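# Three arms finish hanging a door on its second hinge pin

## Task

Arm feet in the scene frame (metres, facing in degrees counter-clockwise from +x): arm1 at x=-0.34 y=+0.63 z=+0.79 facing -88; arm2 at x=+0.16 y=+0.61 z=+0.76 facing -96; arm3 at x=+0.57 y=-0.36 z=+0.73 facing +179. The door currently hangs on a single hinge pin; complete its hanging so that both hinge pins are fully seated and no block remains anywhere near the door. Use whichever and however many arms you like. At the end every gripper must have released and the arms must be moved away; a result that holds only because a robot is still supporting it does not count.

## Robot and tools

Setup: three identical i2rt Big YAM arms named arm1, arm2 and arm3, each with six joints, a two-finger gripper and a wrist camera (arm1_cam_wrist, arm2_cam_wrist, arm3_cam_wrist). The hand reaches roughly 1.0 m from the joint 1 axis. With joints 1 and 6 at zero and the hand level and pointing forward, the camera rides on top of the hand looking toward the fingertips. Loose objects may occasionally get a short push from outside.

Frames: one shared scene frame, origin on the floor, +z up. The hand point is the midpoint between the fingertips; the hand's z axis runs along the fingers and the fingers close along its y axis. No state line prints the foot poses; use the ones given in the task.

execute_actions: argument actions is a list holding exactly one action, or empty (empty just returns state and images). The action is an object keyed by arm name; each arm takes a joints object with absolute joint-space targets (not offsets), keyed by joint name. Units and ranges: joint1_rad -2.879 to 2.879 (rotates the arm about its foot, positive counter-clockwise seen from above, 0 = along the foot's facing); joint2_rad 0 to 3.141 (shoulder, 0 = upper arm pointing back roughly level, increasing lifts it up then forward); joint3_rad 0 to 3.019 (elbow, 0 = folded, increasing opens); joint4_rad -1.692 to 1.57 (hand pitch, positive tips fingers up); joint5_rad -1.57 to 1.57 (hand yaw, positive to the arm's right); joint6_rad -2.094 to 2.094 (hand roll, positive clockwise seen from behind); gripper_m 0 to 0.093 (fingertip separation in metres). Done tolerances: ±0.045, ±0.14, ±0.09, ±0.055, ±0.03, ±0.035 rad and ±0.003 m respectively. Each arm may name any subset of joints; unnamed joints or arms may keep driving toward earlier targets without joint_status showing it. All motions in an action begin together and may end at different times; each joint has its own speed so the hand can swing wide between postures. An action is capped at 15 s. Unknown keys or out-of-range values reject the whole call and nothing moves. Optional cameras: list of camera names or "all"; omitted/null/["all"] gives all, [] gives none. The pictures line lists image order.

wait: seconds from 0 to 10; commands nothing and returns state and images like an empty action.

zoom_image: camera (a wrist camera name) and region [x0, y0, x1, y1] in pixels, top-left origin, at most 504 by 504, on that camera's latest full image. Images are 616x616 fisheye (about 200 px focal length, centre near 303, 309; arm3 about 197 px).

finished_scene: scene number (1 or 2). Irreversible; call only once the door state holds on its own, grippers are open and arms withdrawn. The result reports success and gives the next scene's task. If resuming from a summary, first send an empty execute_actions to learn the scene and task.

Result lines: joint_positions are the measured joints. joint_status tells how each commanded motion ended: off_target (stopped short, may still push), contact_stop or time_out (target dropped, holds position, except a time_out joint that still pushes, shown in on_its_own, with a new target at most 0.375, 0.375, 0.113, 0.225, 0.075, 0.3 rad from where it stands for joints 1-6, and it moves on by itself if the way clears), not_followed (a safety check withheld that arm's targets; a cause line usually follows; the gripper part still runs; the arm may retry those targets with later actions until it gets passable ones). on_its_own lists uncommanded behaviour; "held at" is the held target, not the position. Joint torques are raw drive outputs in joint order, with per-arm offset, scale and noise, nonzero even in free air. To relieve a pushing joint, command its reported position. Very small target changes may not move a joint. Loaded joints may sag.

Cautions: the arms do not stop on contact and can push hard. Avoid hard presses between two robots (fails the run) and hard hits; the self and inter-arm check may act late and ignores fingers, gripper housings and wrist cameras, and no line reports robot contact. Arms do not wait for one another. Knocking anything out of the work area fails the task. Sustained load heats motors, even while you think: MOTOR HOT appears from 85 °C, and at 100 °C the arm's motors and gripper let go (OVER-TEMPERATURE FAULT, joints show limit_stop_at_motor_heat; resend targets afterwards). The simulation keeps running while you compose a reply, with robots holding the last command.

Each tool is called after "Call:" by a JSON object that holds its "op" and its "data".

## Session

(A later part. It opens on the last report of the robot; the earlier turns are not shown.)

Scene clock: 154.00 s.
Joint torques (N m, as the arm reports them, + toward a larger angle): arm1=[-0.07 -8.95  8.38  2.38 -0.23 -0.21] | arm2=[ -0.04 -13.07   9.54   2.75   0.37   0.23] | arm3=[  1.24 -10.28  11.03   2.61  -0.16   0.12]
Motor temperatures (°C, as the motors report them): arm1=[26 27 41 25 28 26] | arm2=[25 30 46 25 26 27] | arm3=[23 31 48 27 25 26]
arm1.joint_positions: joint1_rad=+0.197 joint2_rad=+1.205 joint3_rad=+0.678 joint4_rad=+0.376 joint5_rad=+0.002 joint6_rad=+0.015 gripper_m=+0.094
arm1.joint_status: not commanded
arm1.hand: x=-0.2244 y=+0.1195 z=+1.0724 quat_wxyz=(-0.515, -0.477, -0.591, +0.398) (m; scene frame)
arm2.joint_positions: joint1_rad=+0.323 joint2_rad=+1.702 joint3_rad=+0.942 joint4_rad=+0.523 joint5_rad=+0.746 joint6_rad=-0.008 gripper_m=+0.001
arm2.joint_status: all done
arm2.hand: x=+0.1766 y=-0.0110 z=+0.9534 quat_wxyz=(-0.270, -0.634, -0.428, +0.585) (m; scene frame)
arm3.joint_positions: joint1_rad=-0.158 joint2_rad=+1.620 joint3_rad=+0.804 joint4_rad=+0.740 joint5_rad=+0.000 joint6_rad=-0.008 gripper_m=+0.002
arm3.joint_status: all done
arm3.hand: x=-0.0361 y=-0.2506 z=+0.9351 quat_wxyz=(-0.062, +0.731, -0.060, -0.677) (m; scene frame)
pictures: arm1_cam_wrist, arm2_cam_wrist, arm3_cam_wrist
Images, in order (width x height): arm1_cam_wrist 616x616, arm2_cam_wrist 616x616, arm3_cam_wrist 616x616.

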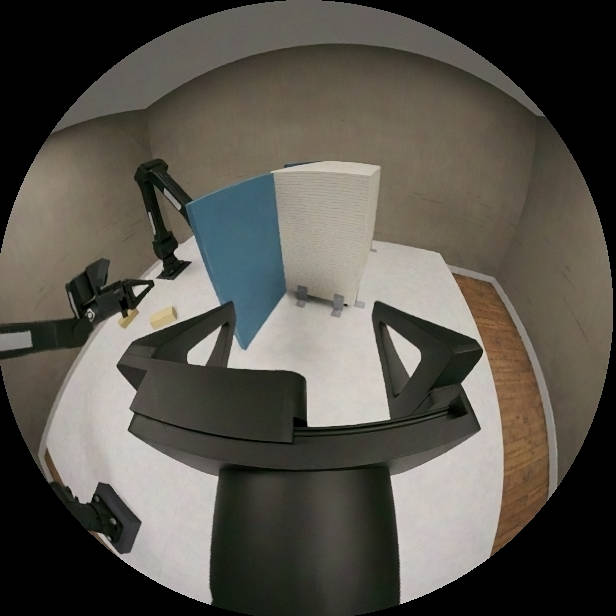

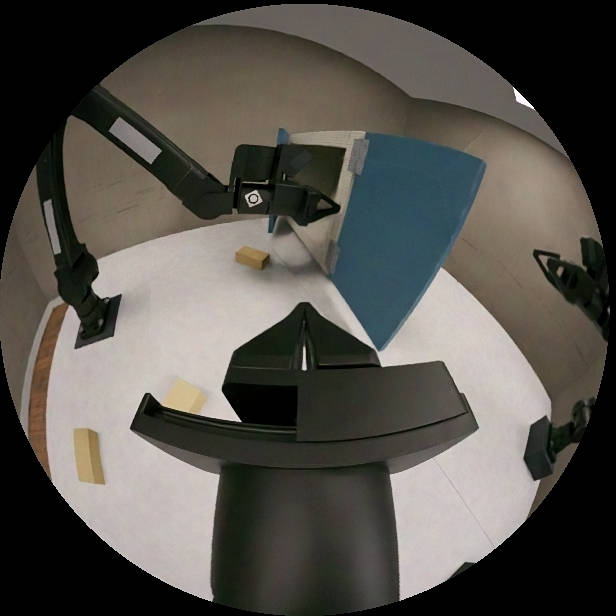

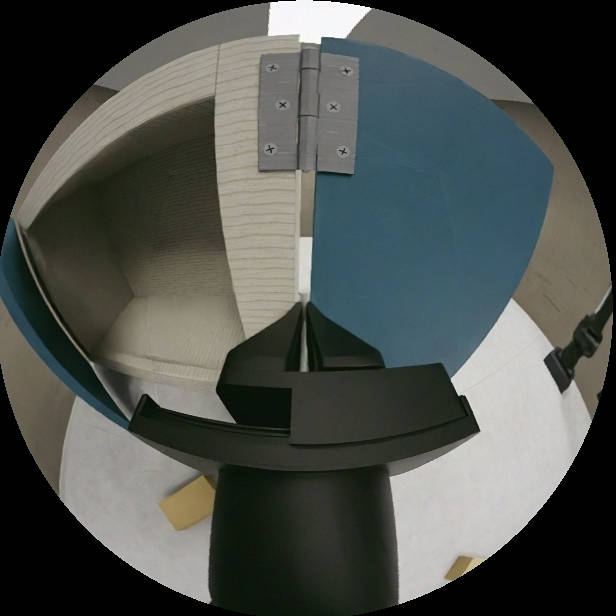

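Call:
{"op": "execute_actions", "data": {"actions": []}}

Scene clock: 181.33 s.
Joint torques (N m, as the arm reports them, + toward a larger angle): arm1=[ 0.08 -8.9   8.36  2.36 -0.24 -0.22] | arm2=[ -0.04 -13.75   9.53   2.76   0.37   0.21] | arm3=[  1.11 -10.35  11.19   2.58  -0.13   0.1 ]
Motor temperatures (°C, as the motors report them): arm1=[26 27 41 25 28 26] | arm2=[25 31 44 25 26 27] | arm3=[23 31 50 27 25 26]
arm1.joint_positions: joint1_rad=+0.197 joint2_rad=+1.205 joint3_rad=+0.678 joint4_rad=+0.376 joint5_rad=+0.002 joint6_rad=+0.015 gripper_m=+0.094
arm1.joint_status: not commanded
arm1.hand: x=-0.2244 y=+0.1195 z=+1.0724 quat_wxyz=(-0.515, -0.477, -0.591, +0.398) (m; scene frame)
arm2.joint_positions: joint1_rad=+0.323 joint2_rad=+1.702 joint3_rad=+0.942 joint4_rad=+0.523 joint5_rad=+0.746 joint6_rad=-0.008 gripper_m=+0.001
arm2.joint_status: all done
arm2.hand: x=+0.1766 y=-0.0110 z=+0.9534 quat_wxyz=(-0.270, -0.634, -0.428, +0.585) (m; scene frame)
arm3.joint_positions: joint1_rad=-0.158 joint2_rad=+1.620 joint3_rad=+0.804 joint4_rad=+0.740 joint5_rad=+0.000 joint6_rad=-0.008 gripper_m=+0.002
arm3.joint_status: all done
arm3.hand: x=-0.0361 y=-0.2506 z=+0.9351 quat_wxyz=(-0.062, +0.731, -0.060, -0.677) (m; scene frame)
pictures: arm1_cam_wrist, arm2_cam_wrist, arm3_cam_wrist
Images, in order (width x height): arm1_cam_wrist 616x616, arm2_cam_wrist 616x616, arm3_cam_wrist 616x616.

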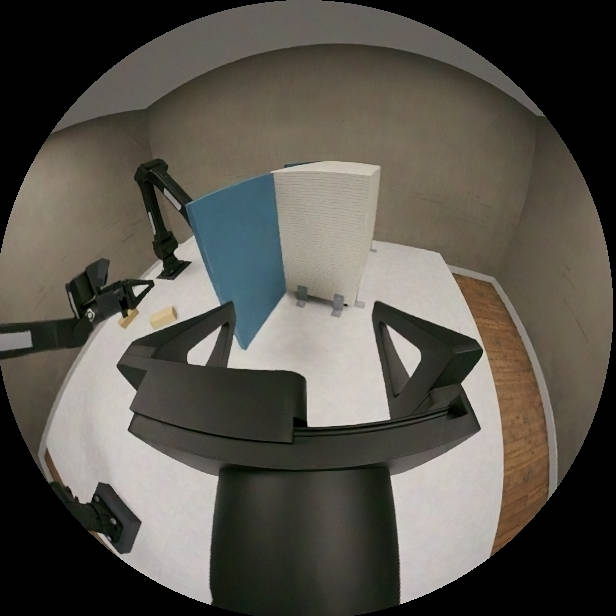

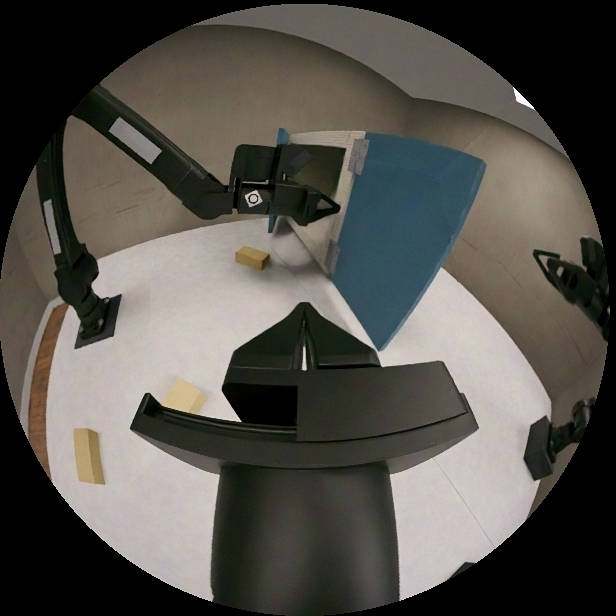

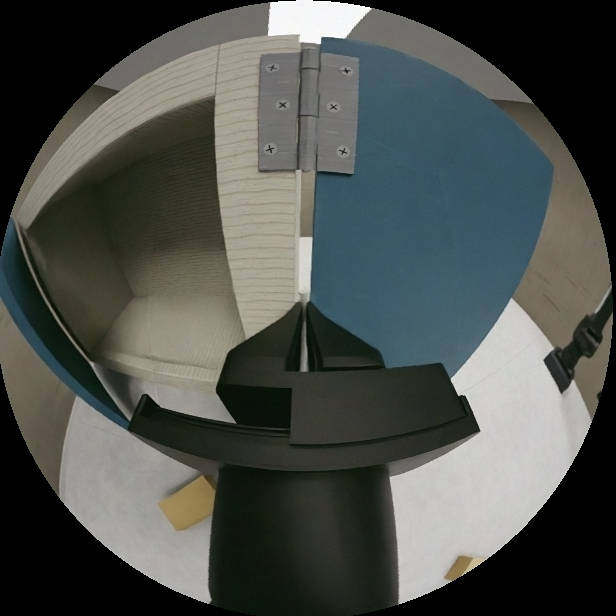

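Call:
{"op": "zoom_image", "data": {"camera": "arm2_cam_wrist", "region": [290,130,390,290]}}

Call:
{"op": "zoom_image", "data": {"camera": "arm3_cam_wrist", "region": [260,220,350,340]}}

Region (290, 130, 390, 290) of arm2_cam_wrist's 616x616 image, scaled by 3.150, with more detail than that image has; it fills the left 315 columns of this view, and the rest is white.

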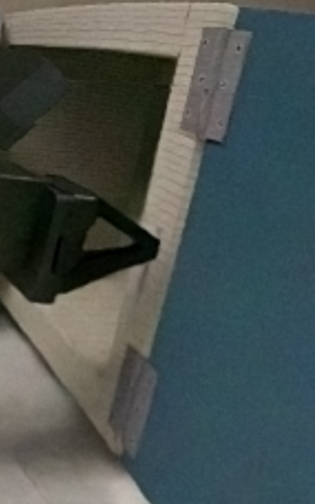

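Region (260, 220, 350, 340) of arm3_cam_wrist's 616x616 image, scaled by 4.200, with more detail than that image has; it fills the left 378 columns of this view, and the rest is white.

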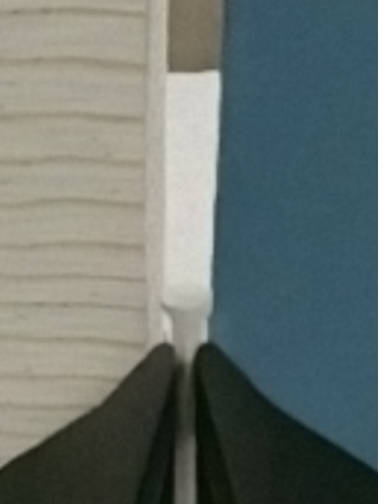

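Call:
{"op": "execute_actions", "data": {"actions": [{"arm3":{"joints":{"joint2_rad":1.68,"joint4_rad":0.80}}}], "cameras": ["arm2_cam_wrist","arm3_cam_wrist"]}}

Call:
{"op": "zoom_image", "data": {"camera": "arm2_cam_wrist", "region": [300,180,370,290]}}

Scene clock: 193.50 s.
Joint torques (N m, as the arm reports them, + toward a larger angle): arm1=[ 0.07 -8.82  8.46  2.41 -0.24 -0.21] | arm2=[  0.02 -13.52   9.66   2.68   0.37   0.23] | arm3=[  1.04 -10.76  10.66   2.57  -0.12   0.11]
Motor temperatures (°C, as the motors report them): arm1=[26 27 41 25 28 26] | arm2=[25 31 44 25 26 27] | arm3=[23 31 50 27 25 26]
arm1.joint_positions: joint1_rad=+0.197 joint2_rad=+1.205 joint3_rad=+0.678 joint4_rad=+0.376 joint5_rad=+0.002 joint6_rad=+0.015 gripper_m=+0.094
arm1.joint_status: not commanded
arm1.hand: x=-0.2244 y=+0.1195 z=+1.0724 quat_wxyz=(-0.515, -0.477, -0.591, +0.398) (m; scene frame)
arm2.joint_positions: joint1_rad=+0.323 joint2_rad=+1.702 joint3_rad=+0.942 joint4_rad=+0.523 joint5_rad=+0.746 joint6_rad=-0.008 gripper_m=+0.001
arm2.joint_status: not commanded
arm2.hand: x=+0.1766 y=-0.0110 z=+0.9534 quat_wxyz=(-0.270, -0.634, -0.428, +0.585) (m; scene frame)
arm3.joint_positions: joint1_rad=-0.158 joint2_rad=+1.673 joint3_rad=+0.804 joint4_rad=+0.778 joint5_rad=+0.000 joint6_rad=-0.008 gripper_m=+0.002
arm3.joint_status: all done
arm3.hand: x=-0.0403 y=-0.2499 z=+0.9133 quat_wxyz=(-0.062, +0.736, -0.061, -0.672) (m; scene frame)
pictures: arm2_cam_wrist, arm3_cam_wrist
Images, in order (width x height): arm2_cam_wrist 616x616, arm3_cam_wrist 616x616.

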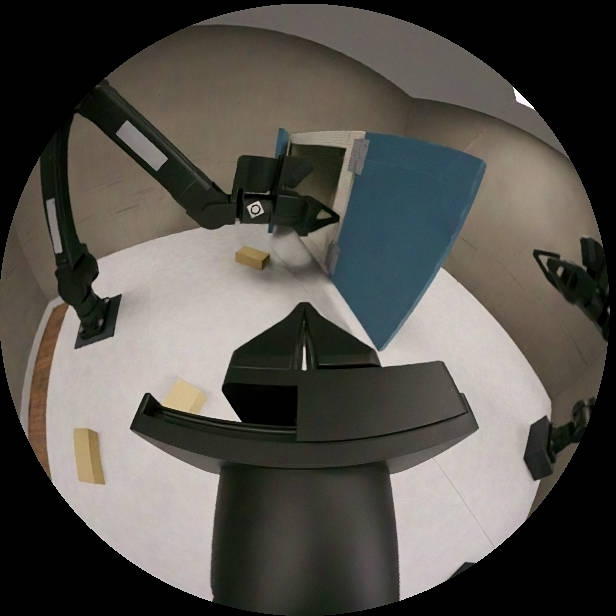

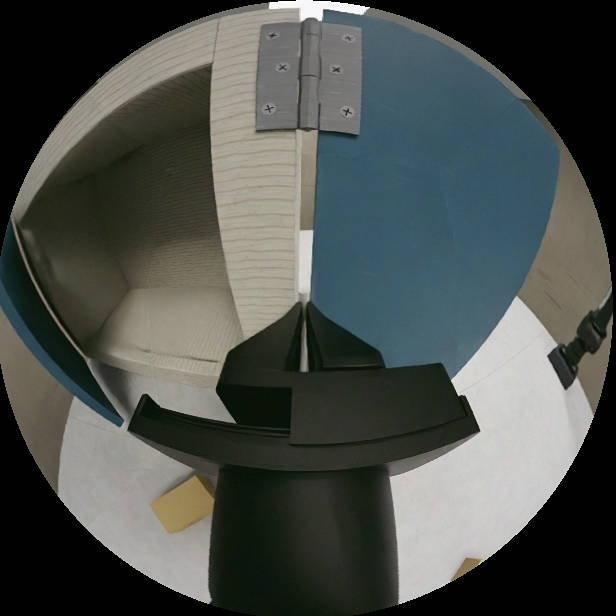

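Region (300, 180, 370, 290) of arm2_cam_wrist's 616x616 image, scaled by 4.582, with more detail than that image has; it fills the left 321 columns of this view, and the rest is white.

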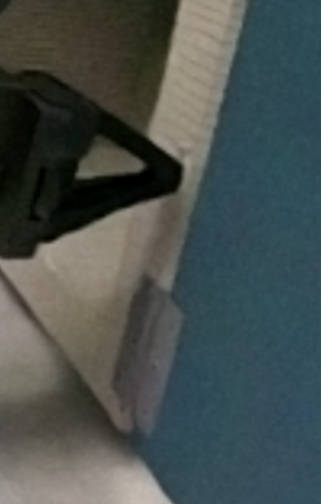

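Call:
{"op": "execute_actions", "data": {"actions": [{"arm3":{"joints":{"joint2_rad":1.72,"joint4_rad":0.85,"joint1_rad":-0.165}}}], "cameras": ["arm2_cam_wrist","arm3_cam_wrist"]}}

Call:
{"op": "zoom_image", "data": {"camera": "arm2_cam_wrist", "region": [300,180,370,290]}}

Call:
{"op": "zoom_image", "data": {"camera": "arm3_cam_wrist", "region": [260,260,350,380]}}

Scene clock: 207.57 s.
Joint torques (N m, as the arm reports them, + toward a larger angle): arm1=[ 0.1  -8.77  8.41  2.4  -0.23 -0.21] | arm2=[  0.17 -13.39   9.57   2.72   0.33   0.21] | arm3=[ -0.08 -11.01  10.53   2.59  -0.14   0.12]
Motor temperatures (°C, as the motors report them): arm1=[26 27 41 25 28 26] | arm2=[25 31 43 25 26 27] | arm3=[23 31 50 27 25 26]
arm1.joint_positions: joint1_rad=+0.197 joint2_rad=+1.205 joint3_rad=+0.678 joint4_rad=+0.376 joint5_rad=+0.002 joint6_rad=+0.015 gripper_m=+0.094
arm1.joint_status: not commanded
arm1.hand: x=-0.2244 y=+0.1195 z=+1.0724 quat_wxyz=(-0.515, -0.477, -0.591, +0.398) (m; scene frame)
arm2.joint_positions: joint1_rad=+0.323 joint2_rad=+1.702 joint3_rad=+0.942 joint4_rad=+0.523 joint5_rad=+0.746 joint6_rad=-0.008 gripper_m=+0.001
arm2.joint_status: not commanded
arm2.hand: x=+0.1766 y=-0.0110 z=+0.9534 quat_wxyz=(-0.270, -0.634, -0.428, +0.585) (m; scene frame)
arm3.joint_positions: joint1_rad=-0.158 joint2_rad=+1.709 joint3_rad=+0.804 joint4_rad=+0.828 joint5_rad=+0.000 joint6_rad=-0.008 gripper_m=+0.002
arm3.joint_status: all done
arm3.hand: x=-0.0431 y=-0.2494 z=+0.9034 quat_wxyz=(-0.062, +0.732, -0.061, -0.676) (m; scene frame)
pictures: arm2_cam_wrist, arm3_cam_wrist
Images, in order (width x height): arm2_cam_wrist 616x616, arm3_cam_wrist 616x616.

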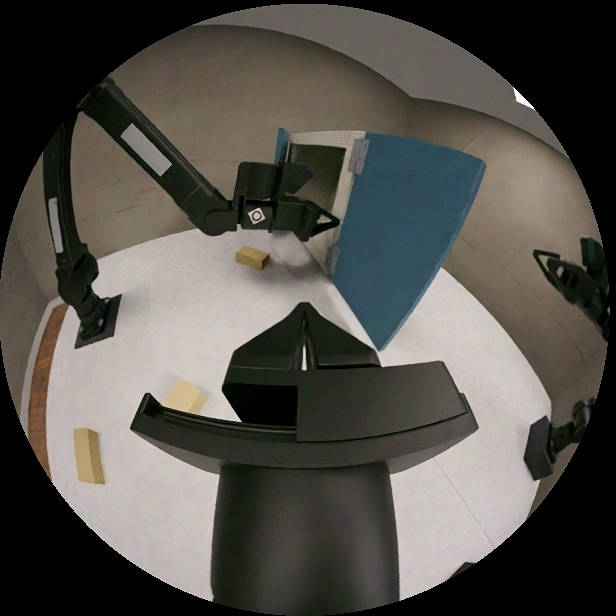

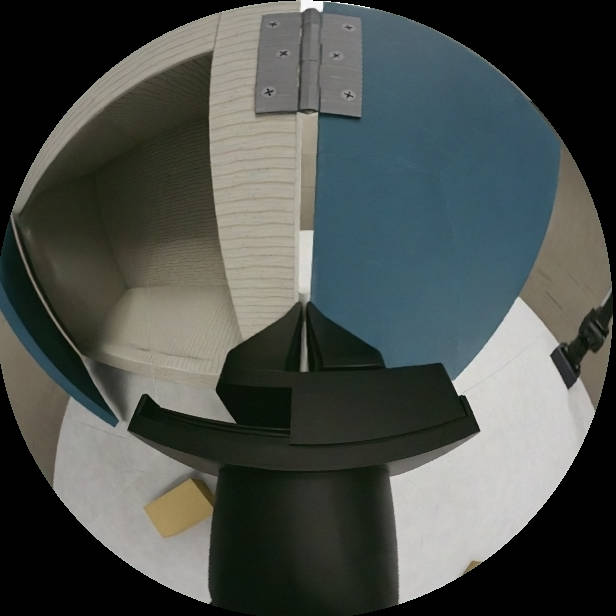

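Region (300, 180, 370, 290) of arm2_cam_wrist's 616x616 image, scaled by 4.582, with more detail than that image has; it fills the left 321 columns of this view, and the rest is white.

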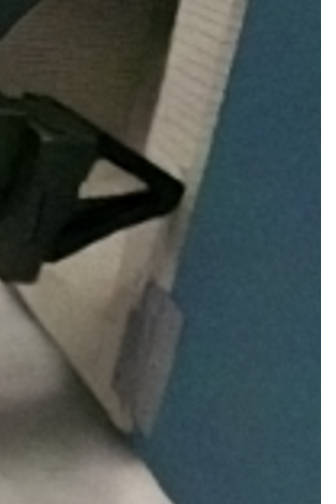

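Region (260, 260, 350, 380) of arm3_cam_wrist's 616x616 image, scaled by 4.200, with more detail than that image has; it fills the left 378 columns of this view, and the rest is white.

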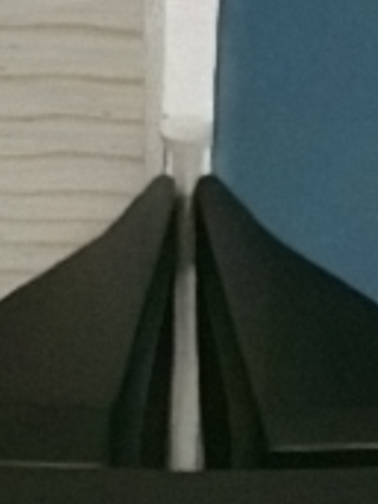

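Call:
{"op": "execute_actions", "data": {"actions": [{"arm3":{"joints":{"joint2_rad":1.77,"joint4_rad":0.89,"joint3_rad":0.795}}}], "cameras": ["arm2_cam_wrist"]}}

Call:
{"op": "zoom_image", "data": {"camera": "arm2_cam_wrist", "region": [310,200,360,280]}}

Scene clock: 213.50 s.
Joint torques (N m, as the arm reports them, + toward a larger angle): arm1=[ 0.22 -8.93  8.43  2.37 -0.23 -0.22] | arm2=[  0.21 -13.4    9.56   2.74   0.34   0.22] | arm3=[ -0.6  -11.8    6.55   2.66  -0.14   0.12]
Motor temperatures (°C, as the motors report them): arm1=[26 27 41 25 28 26] | arm2=[25 32 43 25 26 27] | arm3=[23 32 50 27 25 26]
arm1.joint_positions: joint1_rad=+0.197 joint2_rad=+1.205 joint3_rad=+0.678 joint4_rad=+0.376 joint5_rad=+0.002 joint6_rad=+0.015 gripper_m=+0.094
arm1.joint_status: not commanded
arm1.hand: x=-0.2244 y=+0.1195 z=+1.0724 quat_wxyz=(-0.515, -0.477, -0.591, +0.398) (m; scene frame)
arm2.joint_positions: joint1_rad=+0.323 joint2_rad=+1.702 joint3_rad=+0.942 joint4_rad=+0.523 joint5_rad=+0.746 joint6_rad=-0.008 gripper_m=+0.001
arm2.joint_status: not commanded
arm2.hand: x=+0.1766 y=-0.0110 z=+0.9534 quat_wxyz=(-0.270, -0.634, -0.428, +0.585) (m; scene frame)
arm3.joint_positions: joint1_rad=-0.158 joint2_rad=+1.762 joint3_rad=+0.795 joint4_rad=+0.868 joint5_rad=+0.000 joint6_rad=-0.008 gripper_m=+0.002
arm3.joint_status: all done
arm3.hand: x=-0.0427 y=-0.2494 z=+0.8773 quat_wxyz=(-0.061, +0.739, -0.061, -0.668) (m; scene frame)
pictures: arm2_cam_wrist
Images, in order (width x height): arm2_cam_wrist 616x616.

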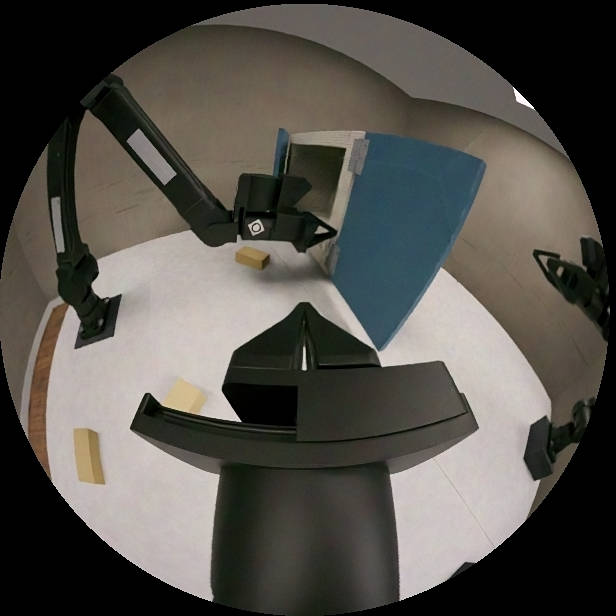

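Region (310, 200, 360, 280) of arm2_cam_wrist's 616x616 image, scaled by 6.300, with more detail than that image has; it fills the left 315 columns of this view, and the rest is white.

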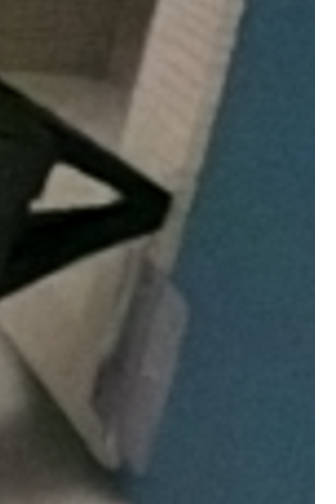

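Call:
{"op": "execute_actions", "data": {"actions": [{"arm2":{"joints":{"joint1_rad":0.1,"joint2_rad":1.9,"joint3_rad":1.0,"joint4_rad":0.75,"joint5_rad":0.5}}}], "cameras": ["arm2_cam_wrist","arm3_cam_wrist"]}}

Call:
{"op": "zoom_image", "data": {"camera": "arm3_cam_wrist", "region": [250,240,360,380]}}

Scene clock: 218.27 s.
Joint torques (N m, as the arm reports them, + toward a larger angle): arm1=[ 0.2  -8.78  8.4   2.4  -0.24 -0.21] | arm2=[ -0.44 -15.95   9.72   2.88  -0.04   0.18] | arm3=[ -0.44 -11.17   6.55   2.47  -0.14   0.13]
Motor temperatures (°C, as the motors report them): arm1=[26 26 41 25 28 26] | arm2=[25 32 43 25 26 27] | arm3=[23 32 49 27 25 26]
arm1.joint_positions: joint1_rad=+0.197 joint2_rad=+1.205 joint3_rad=+0.678 joint4_rad=+0.376 joint5_rad=+0.002 joint6_rad=+0.015 gripper_m=+0.094
arm1.joint_status: not commanded
arm1.hand: x=-0.2244 y=+0.1195 z=+1.0724 quat_wxyz=(-0.515, -0.477, -0.591, +0.398) (m; scene frame)
arm2.joint_positions: joint1_rad=+0.094 joint2_rad=+1.907 joint3_rad=+0.975 joint4_rad=+0.721 joint5_rad=+0.504 joint6_rad=-0.007 gripper_m=+0.001
arm2.joint_status: all done
arm2.hand: x=+0.0686 y=-0.0470 z=+0.8780 quat_wxyz=(-0.291, -0.646, -0.416, +0.570) (m; scene frame)
arm3.joint_positions: joint1_rad=-0.158 joint2_rad=+1.762 joint3_rad=+0.795 joint4_rad=+0.868 joint5_rad=+0.000 joint6_rad=-0.008 gripper_m=+0.002
arm3.joint_status: not commanded
arm3.hand: x=-0.0427 y=-0.2494 z=+0.8773 quat_wxyz=(-0.061, +0.739, -0.061, -0.668) (m; scene frame)
pictures: arm2_cam_wrist, arm3_cam_wrist
Images, in order (width x height): arm2_cam_wrist 616x616, arm3_cam_wrist 616x616.

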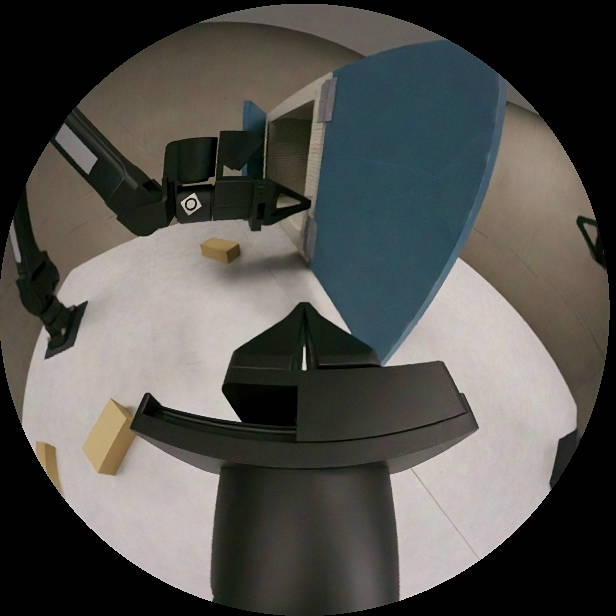

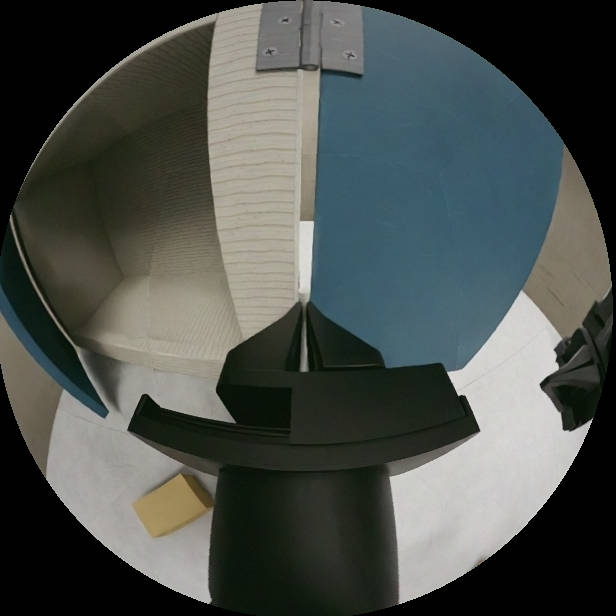

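Region (250, 240, 360, 380) of arm3_cam_wrist's 616x616 image, scaled by 3.600, with more detail than that image has; it fills the left 396 columns of this view, and the rest is white.

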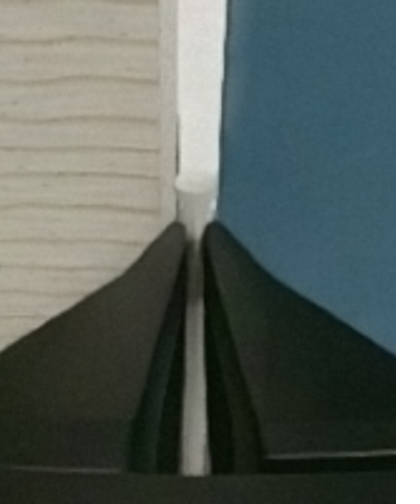

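Call:
{"op": "zoom_image", "data": {"camera": "arm2_cam_wrist", "region": [280,180,340,280]}}

Region (280, 180, 340, 280) of arm2_cam_wrist's 616x616 image, scaled by 5.040, with more detail than that image has; it fills the left 302 columns of this view, and the rest is white.

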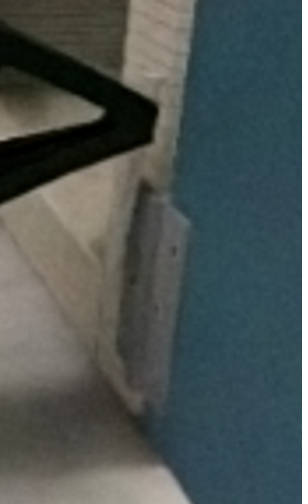

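Call:
{"op": "execute_actions", "data": {"actions": [{"arm3":{"joints":{"gripper_m":0.03}},"arm1":{"joints":{"joint1_rad":0.30}}}], "cameras": []}}

Call:
{"op": "execute_actions", "data": {"actions": [{"arm3":{"joints":{"joint2_rad":1.62,"joint3_rad":0.62,"joint4_rad":0.9}},"arm2":{"joints":{"joint1_rad":0.5,"joint2_rad":1.4,"joint3_rad":0.9,"joint5_rad":0.3}}}]}}

Call:
{"op": "zoom_image", "data": {"camera": "arm3_cam_wrist", "region": [260,180,350,340]}}

Scene clock: 228.20 s.
Joint torques (N m, as the arm reports them, + toward a larger angle): arm1=[-0.57 -8.99  8.39  2.39 -0.17 -0.19] | arm2=[  0.02 -14.86   9.71   2.69  -0.04   0.2 ] | arm3=[ -0.29 -11.68   6.53   2.51  -0.12   0.1 ]
Motor temperatures (°C, as the motors report them): arm1=[26 26 41 25 28 26] | arm2=[25 32 43 25 26 27] | arm3=[23 32 47 27 25 26]
arm1.joint_positions: joint1_rad=+0.305 joint2_rad=+1.205 joint3_rad=+0.678 joint4_rad=+0.376 joint5_rad=+0.000 joint6_rad=+0.014 gripper_m=+0.094
arm1.joint_status: all done
arm1.hand: x=-0.1702 y=+0.1356 z=+1.0728 quat_wxyz=(-0.536, -0.444, -0.616, +0.369) (m; scene frame)
arm2.joint_positions: joint1_rad=+0.094 joint2_rad=+1.907 joint3_rad=+0.975 joint4_rad=+0.721 joint5_rad=+0.504 joint6_rad=-0.007 gripper_m=+0.001
arm2.joint_status: not commanded
arm2.hand: x=+0.0686 y=-0.0470 z=+0.8780 quat_wxyz=(-0.291, -0.646, -0.416, +0.570) (m; scene frame)
arm3.joint_positions: joint1_rad=-0.158 joint2_rad=+1.762 joint3_rad=+0.795 joint4_rad=+0.868 joint5_rad=+0.000 joint6_rad=-0.008 gripper_m=+0.030
arm3.joint_status: all done
arm3.hand: x=-0.0427 y=-0.2494 z=+0.8773 quat_wxyz=(-0.061, +0.739, -0.061, -0.668) (m; scene frame)
pictures: none
No camera images: the call's "cameras" was empty. Leave "cameras" out to get every camera's image.

Scene clock: 229.57 s.
Joint torques (N m, as the arm reports them, + toward a larger angle): arm1=[-0.53 -8.97  8.38  2.39 -0.17 -0.2 ] | arm2=[-1.75 -9.07 11.1   2.14  0.05  0.17] | arm3=[ -0.52 -10.03   6.18   2.32  -0.14   0.09]
Motor temperatures (°C, as the motors report them): arm1=[26 26 41 26 28 26] | arm2=[25 32 43 25 26 27] | arm3=[23 32 47 27 25 26]
arm1.joint_positions: joint1_rad=+0.305 joint2_rad=+1.205 joint3_rad=+0.678 joint4_rad=+0.376 joint5_rad=+0.000 joint6_rad=+0.014 gripper_m=+0.094
arm1.joint_status: not commanded
arm1.hand: x=-0.1702 y=+0.1356 z=+1.0728 quat_wxyz=(-0.536, -0.444, -0.616, +0.369) (m; scene frame)
arm2.joint_positions: joint1_rad=+0.507 joint2_rad=+1.386 joint3_rad=+0.891 joint4_rad=+0.737 joint5_rad=+0.298 joint6_rad=-0.007 gripper_m=+0.001
arm2.joint_status: all done
arm2.hand: x=+0.3405 y=+0.0511 z=+1.1583 quat_wxyz=(-0.599, -0.433, -0.441, +0.509) (m; scene frame)
arm3.joint_positions: joint1_rad=-0.158 joint2_rad=+1.628 joint3_rad=+0.622 joint4_rad=+0.882 joint5_rad=+0.000 joint6_rad=-0.008 gripper_m=+0.030
arm3.joint_status: all done
arm3.hand: x=+0.0186 y=-0.2602 z=+0.8786 quat_wxyz=(-0.060, +0.747, -0.062, -0.659) (m; scene frame)
pictures: arm1_cam_wrist, arm2_cam_wrist, arm3_cam_wrist
Images, in order (width x height): arm1_cam_wrist 616x616, arm2_cam_wrist 616x616, arm3_cam_wrist 616x616.

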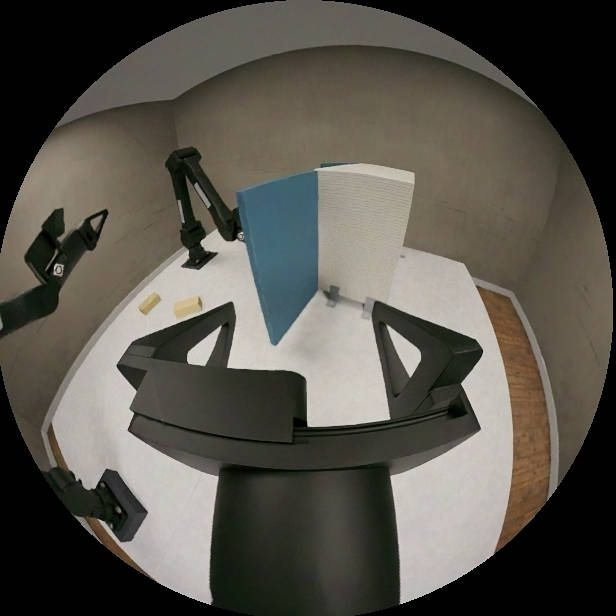

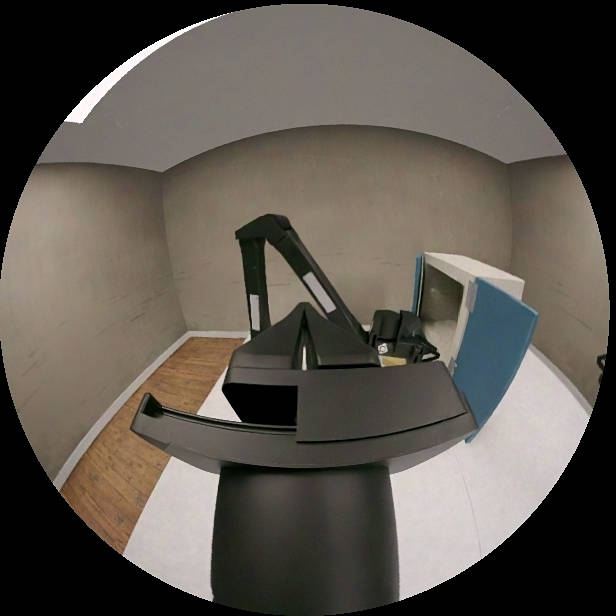

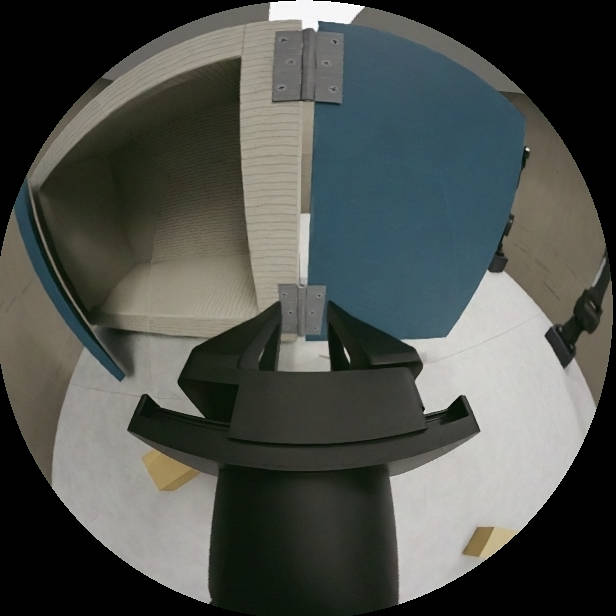

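Region (260, 180, 350, 340) of arm3_cam_wrist's 616x616 image, scaled by 3.150, with more detail than that image has; it fills the left 284 columns of this view, and the rest is white.

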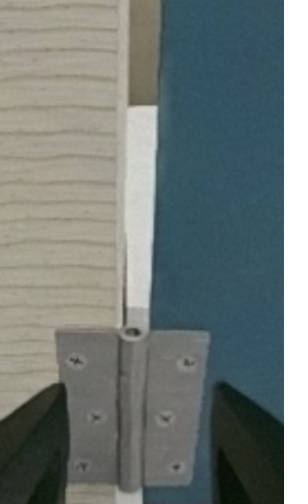

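Call:
{"op": "execute_actions", "data": {"actions": [{"arm3":{"joints":{"joint2_rad":1.55,"joint3_rad":0.55,"joint4_rad":0.3,"gripper_m":0.09}}}], "cameras": ["arm3_cam_wrist"]}}

Scene clock: 236.20 s.
Joint torques (N m, as the arm reports them, + toward a larger angle): arm1=[-0.37 -9.07  8.4   2.37 -0.17 -0.21] | arm2=[-0.8  -9.46 11.23  2.16  0.04  0.16] | arm3=[-0.43 -8.97  6.    1.28 -0.12  0.12]
Motor temperatures (°C, as the motors report them): arm1=[26 26 42 26 28 26] | arm2=[25 32 44 25 26 27] | arm3=[23 32 46 27 25 26]
arm1.joint_positions: joint1_rad=+0.305 joint2_rad=+1.205 joint3_rad=+0.678 joint4_rad=+0.376 joint5_rad=+0.000 joint6_rad=+0.014 gripper_m=+0.094
arm1.joint_status: not commanded
arm1.hand: x=-0.1702 y=+0.1356 z=+1.0728 quat_wxyz=(-0.536, -0.444, -0.616, +0.369) (m; scene frame)
arm2.joint_positions: joint1_rad=+0.507 joint2_rad=+1.386 joint3_rad=+0.891 joint4_rad=+0.737 joint5_rad=+0.298 joint6_rad=-0.007 gripper_m=+0.001
arm2.joint_status: not commanded
arm2.hand: x=+0.3405 y=+0.0511 z=+1.1583 quat_wxyz=(-0.599, -0.433, -0.441, +0.509) (m; scene frame)
arm3.joint_positions: joint1_rad=-0.158 joint2_rad=+1.559 joint3_rad=+0.552 joint4_rad=+0.310 joint5_rad=+0.000 joint6_rad=-0.007 gripper_m=+0.090
arm3.joint_status: all done
arm3.hand: x=+0.0991 y=-0.2742 z=+0.7563 quat_wxyz=(-0.039, +0.903, -0.075, -0.422) (m; scene frame)
pictures: arm3_cam_wrist
Images, in order (width x height): arm3_cam_wrist 616x616.

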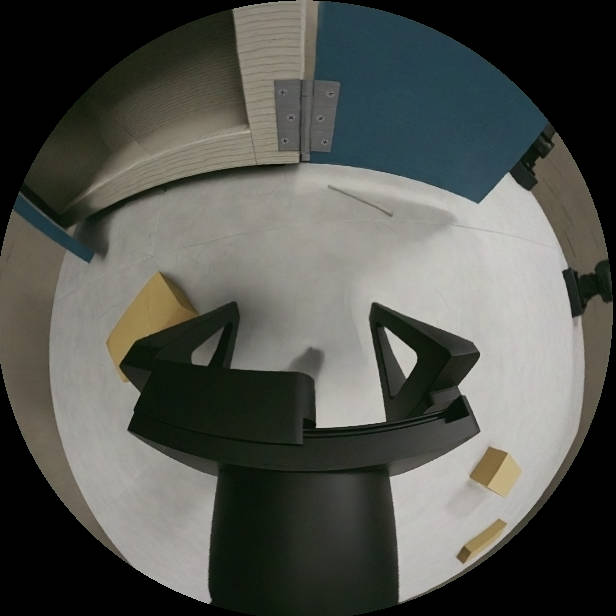

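Call:
{"op": "execute_actions", "data": {"actions": [{"arm2":{"joints":{"joint1_rad":0.15,"joint2_rad":1.88,"joint3_rad":1.0,"joint4_rad":0.72,"joint5_rad":0}},"arm1":{"joints":{"joint1_rad":-0.1,"joint2_rad":0.9}},"arm3":{"joints":{"joint2_rad":1.4}}}], "cameras": ["arm2_cam_wrist"]}}

Call:
{"op": "execute_actions", "data": {"actions": [{"arm2":{"joints":{"joint1_rad":-0.25}}}]}}

Scene clock: 259.70 s.
Joint torques (N m, as the arm reports them, + toward a larger angle): arm1=[-0.09 -4.53  9.96  1.96 -0.16 -0.2 ] | arm2=[  0.27 -15.5    9.21   1.48  -0.12   0.19] | arm3=[ 0.13 -7.82  7.31  1.43 -0.12  0.1 ]
Motor temperatures (°C, as the motors report them): arm1=[26 26 42 26 28 26] | arm2=[25 31 45 25 26 27] | arm3=[23 31 45 27 25 26]
arm1.joint_positions: joint1_rad=-0.099 joint2_rad=+0.896 joint3_rad=+0.671 joint4_rad=+0.387 joint5_rad=+0.001 joint6_rad=+0.014 gripper_m=+0.094
arm1.joint_status: all done
arm1.hand: x=-0.3747 y=+0.1750 z=+1.2151 quat_wxyz=(-0.526, -0.478, -0.440, +0.549) (m; scene frame)
arm2.joint_positions: joint1_rad=+0.143 joint2_rad=+1.891 joint3_rad=+0.984 joint4_rad=+0.731 joint5_rad=+0.004 joint6_rad=-0.007 gripper_m=+0.001
arm2.joint_status: all done
arm2.hand: x=+0.1841 y=-0.0726 z=+0.8912 quat_wxyz=(-0.462, -0.532, -0.549, +0.449) (m; scene frame)
arm3.joint_positions: joint1_rad=-0.158 joint2_rad=+1.396 joint3_rad=+0.550 joint4_rad=+0.306 joint5_rad=+0.000 joint6_rad=-0.007 gripper_m=+0.090
arm3.joint_status: all done
arm3.hand: x=+0.0903 y=-0.2727 z=+0.8297 quat_wxyz=(-0.045, +0.867, -0.072, -0.491) (m; scene frame)
pictures: arm2_cam_wrist
Images, in order (width x height): arm2_cam_wrist 616x616.

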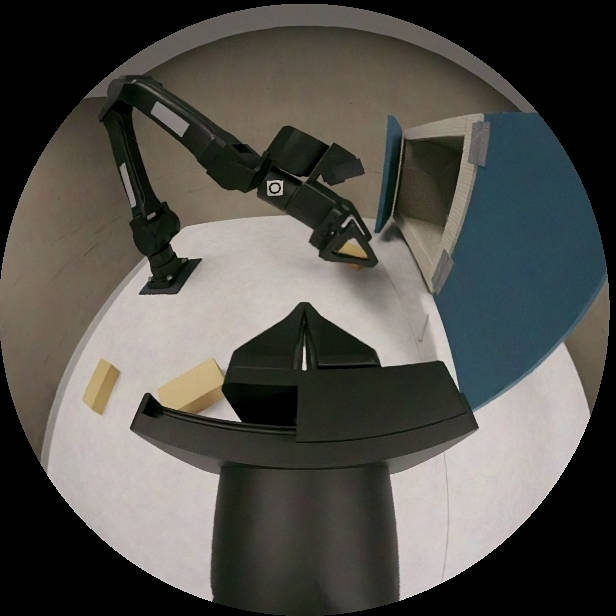

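Scene clock: 261.20 s.
Joint torques (N m, as the arm reports them, + toward a larger angle): arm1=[-0.27 -4.64  9.87  1.97 -0.17 -0.19] | arm2=[ -0.58 -16.3    9.29   1.28   0.2    0.16] | arm3=[-0.02 -6.84  7.33  1.53 -0.13  0.14]
Motor temperatures (°C, as the motors report them): arm1=[26 26 42 26 28 26] | arm2=[25 31 44 25 26 27] | arm3=[23 31 45 27 25 26]
arm1.joint_positions: joint1_rad=-0.099 joint2_rad=+0.896 joint3_rad=+0.671 joint4_rad=+0.387 joint5_rad=+0.001 joint6_rad=+0.014 gripper_m=+0.094
arm1.joint_status: not commanded
arm1.hand: x=-0.3747 y=+0.1750 z=+1.2151 quat_wxyz=(-0.526, -0.478, -0.440, +0.549) (m; scene frame)
arm2.joint_positions: joint1_rad=-0.247 joint2_rad=+1.890 joint3_rad=+0.984 joint4_rad=+0.731 joint5_rad=-0.004 joint6_rad=-0.007 gripper_m=+0.001
arm2.joint_status: all done
arm2.hand: x=-0.0762 y=-0.0300 z=+0.8901 quat_wxyz=(-0.369, -0.628, -0.437, +0.527) (m; scene frame)
arm3.joint_positions: joint1_rad=-0.158 joint2_rad=+1.396 joint3_rad=+0.550 joint4_rad=+0.306 joint5_rad=+0.000 joint6_rad=-0.007 gripper_m=+0.090
arm3.joint_status: not commanded
arm3.hand: x=+0.0903 y=-0.2727 z=+0.8297 quat_wxyz=(-0.045, +0.867, -0.072, -0.491) (m; scene frame)
pictures: arm1_cam_wrist, arm2_cam_wrist, arm3_cam_wrist
Images, in order (width x height): arm1_cam_wrist 616x616, arm2_cam_wrist 616x616, arm3_cam_wrist 616x616.

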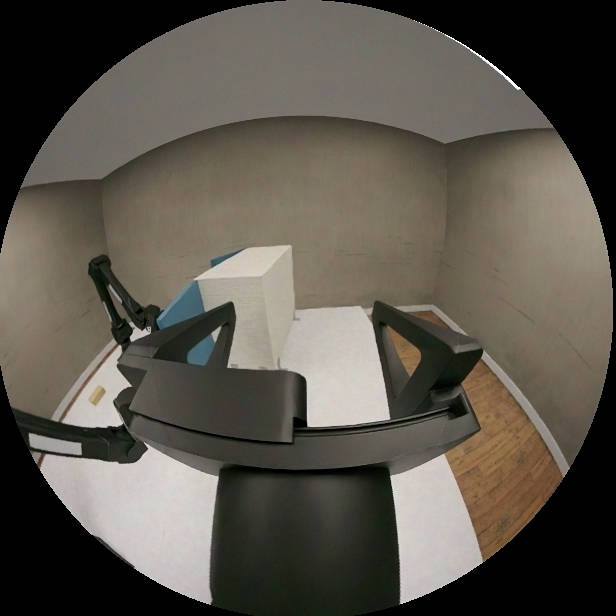

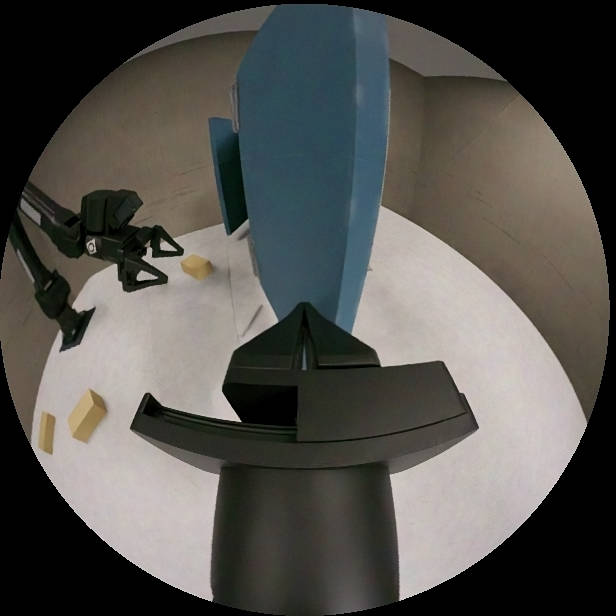

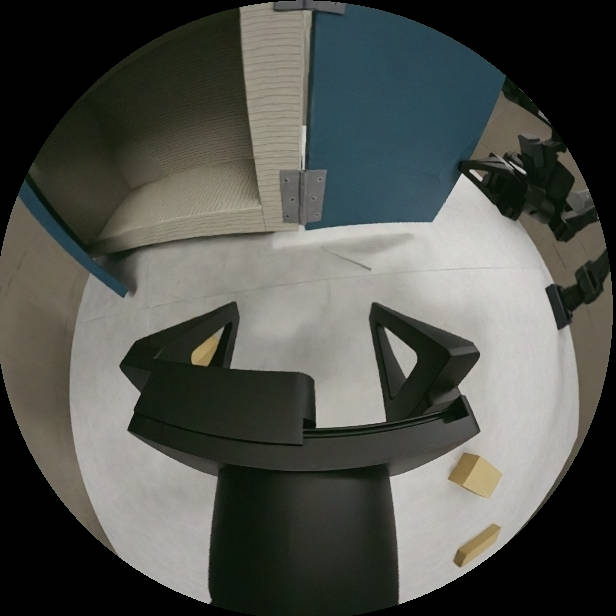

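Call:
{"op": "execute_actions", "data": {"actions": [{"arm3":{"joints":{"joint1_rad":-0.28,"joint2_rad":1.8,"joint3_rad":1.4,"joint4_rad":-0.86,"gripper_m":0.06}},"arm2":{"joints":{"joint1_rad":0.6,"joint2_rad":1.3,"joint3_rad":0.9}}}], "cameras": ["arm3_cam_wrist"]}}

Scene clock: 269.63 s.
Joint torques (N m, as the arm reports them, + toward a larger angle): arm1=[-0.2  -4.51  9.82  1.98 -0.17 -0.2 ] | arm2=[-0.43 -7.74 11.85  1.26  0.09  0.17] | arm3=[  0.27 -14.79  11.73   0.49  -0.19   0.08]
Motor temperatures (°C, as the motors report them): arm1=[26 26 43 25 28 26] | arm2=[25 31 44 25 26 27] | arm3=[23 31 46 27 25 26]
arm1.joint_positions: joint1_rad=-0.099 joint2_rad=+0.896 joint3_rad=+0.671 joint4_rad=+0.387 joint5_rad=+0.001 joint6_rad=+0.014 gripper_m=+0.094
arm1.joint_status: not commanded
arm1.hand: x=-0.3747 y=+0.1750 z=+1.2151 quat_wxyz=(-0.526, -0.478, -0.440, +0.549) (m; scene frame)
arm2.joint_positions: joint1_rad=+0.596 joint2_rad=+1.285 joint3_rad=+0.890 joint4_rad=+0.731 joint5_rad=-0.002 joint6_rad=-0.007 gripper_m=+0.001
arm2.joint_status: all done
arm2.hand: x=+0.4240 y=+0.1124 z=+1.2148 quat_wxyz=(-0.700, -0.296, -0.493, +0.423) (m; scene frame)
arm3.joint_positions: joint1_rad=-0.282 joint2_rad=+1.804 joint3_rad=+1.361 joint4_rad=-0.852 joint5_rad=+0.001 joint6_rad=-0.003 gripper_m=+0.060
arm3.joint_status: all done
arm3.hand: x=+0.0086 y=-0.1842 z=+0.8099 quat_wxyz=(-0.021, +0.980, -0.146, -0.136) (m; scene frame)
pictures: arm3_cam_wrist
Images, in order (width x height): arm3_cam_wrist 616x616.

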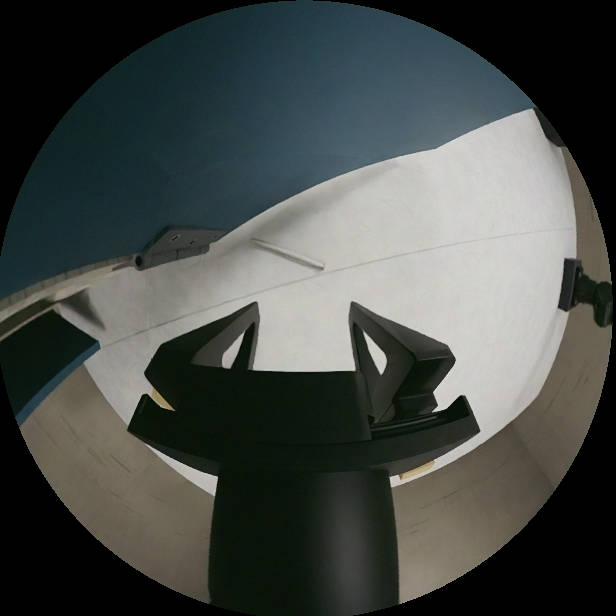

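Call:
{"op": "execute_actions", "data": {"actions": [{"arm3":{"joints":{"joint1_rad":-0.305,"joint2_rad":1.9,"joint3_rad":1.53,"joint4_rad":-0.93,"joint6_rad":1.95,"gripper_m":0.04}}}], "cameras": ["arm3_cam_wrist"]}}

Scene clock: 285.27 s.
Joint torques (N m, as the arm reports them, + toward a larger angle): arm1=[-0.12 -4.57  9.84  1.99 -0.18 -0.21] | arm2=[ 0.12 -7.64 11.63  1.16  0.1   0.18] | arm3=[ -0.37 -14.64  12.46   0.46  -0.08   0.11]
Motor temperatures (°C, as the motors report them): arm1=[26 26 43 25 28 26] | arm2=[25 31 45 25 26 27] | arm3=[23 33 50 27 25 26]
arm1.joint_positions: joint1_rad=-0.099 joint2_rad=+0.896 joint3_rad=+0.671 joint4_rad=+0.387 joint5_rad=+0.001 joint6_rad=+0.014 gripper_m=+0.094
arm1.joint_status: not commanded
arm1.hand: x=-0.3747 y=+0.1750 z=+1.2151 quat_wxyz=(-0.526, -0.478, -0.440, +0.549) (m; scene frame)
arm2.joint_positions: joint1_rad=+0.596 joint2_rad=+1.285 joint3_rad=+0.890 joint4_rad=+0.731 joint5_rad=-0.002 joint6_rad=-0.007 gripper_m=+0.001
arm2.joint_status: not commanded
arm2.hand: x=+0.4240 y=+0.1124 z=+1.2148 quat_wxyz=(-0.700, -0.296, -0.493, +0.423) (m; scene frame)
arm3.joint_positions: joint1_rad=-0.299 joint2_rad=+1.889 joint3_rad=+1.481 joint4_rad=-0.924 joint5_rad=+0.001 joint6_rad=+1.942 gripper_m=+0.040
arm3.joint_status: all done
arm3.hand: x=-0.0134 y=-0.1669 z=+0.8053 quat_wxyz=(+0.086, +0.425, -0.897, -0.082) (m; scene frame)
pictures: arm3_cam_wrist
Images, in order (width x height): arm3_cam_wrist 616x616.

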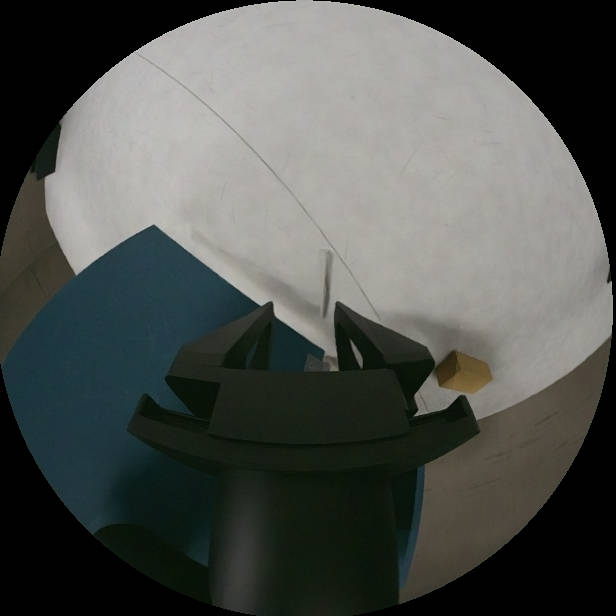

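Call:
{"op": "execute_actions", "data": {"actions": [{"arm3":{"joints":{"joint1_rad":-0.31,"joint2_rad":1.915,"joint3_rad":1.435,"joint4_rad":-0.895}}}], "cameras": ["arm3_cam_wrist"]}}

Scene clock: 296.70 s.
Joint torques (N m, as the arm reports them, + toward a larger angle): arm1=[-0.15 -4.47  9.85  1.94 -0.19 -0.21] | arm2=[-0.12 -7.71 11.59  1.23  0.11  0.19] | arm3=[ -0.69 -14.38   8.07   1.08  -0.1    0.09]
Motor temperatures (°C, as the motors report them): arm1=[26 26 43 25 27 26] | arm2=[25 31 45 25 26 27] | arm3=[23 34 52 27 25 26]
arm1.joint_positions: joint1_rad=-0.099 joint2_rad=+0.896 joint3_rad=+0.671 joint4_rad=+0.387 joint5_rad=+0.001 joint6_rad=+0.014 gripper_m=+0.094
arm1.joint_status: not commanded
arm1.hand: x=-0.3747 y=+0.1750 z=+1.2151 quat_wxyz=(-0.526, -0.478, -0.440, +0.549) (m; scene frame)
arm2.joint_positions: joint1_rad=+0.596 joint2_rad=+1.285 joint3_rad=+0.890 joint4_rad=+0.731 joint5_rad=-0.002 joint6_rad=-0.007 gripper_m=+0.001
arm2.joint_status: not commanded
arm2.hand: x=+0.4240 y=+0.1124 z=+1.2148 quat_wxyz=(-0.700, -0.296, -0.493, +0.423) (m; scene frame)
arm3.joint_positions: joint1_rad=-0.299 joint2_rad=+1.902 joint3_rad=+1.435 joint4_rad=-0.907 joint5_rad=+0.001 joint6_rad=+1.943 gripper_m=+0.040
arm3.joint_status: all done
arm3.hand: x=+0.0013 y=-0.1717 z=+0.7801 quat_wxyz=(+0.071, +0.426, -0.899, -0.068) (m; scene frame)
pictures: arm3_cam_wrist
Images, in order (width x height): arm3_cam_wrist 616x616.

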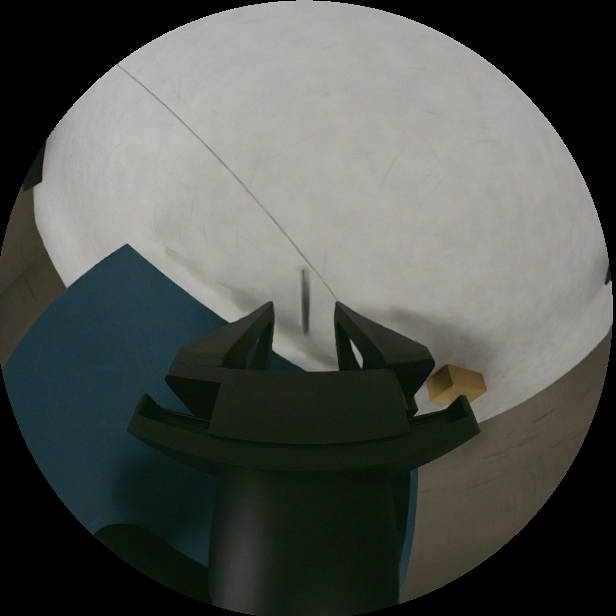

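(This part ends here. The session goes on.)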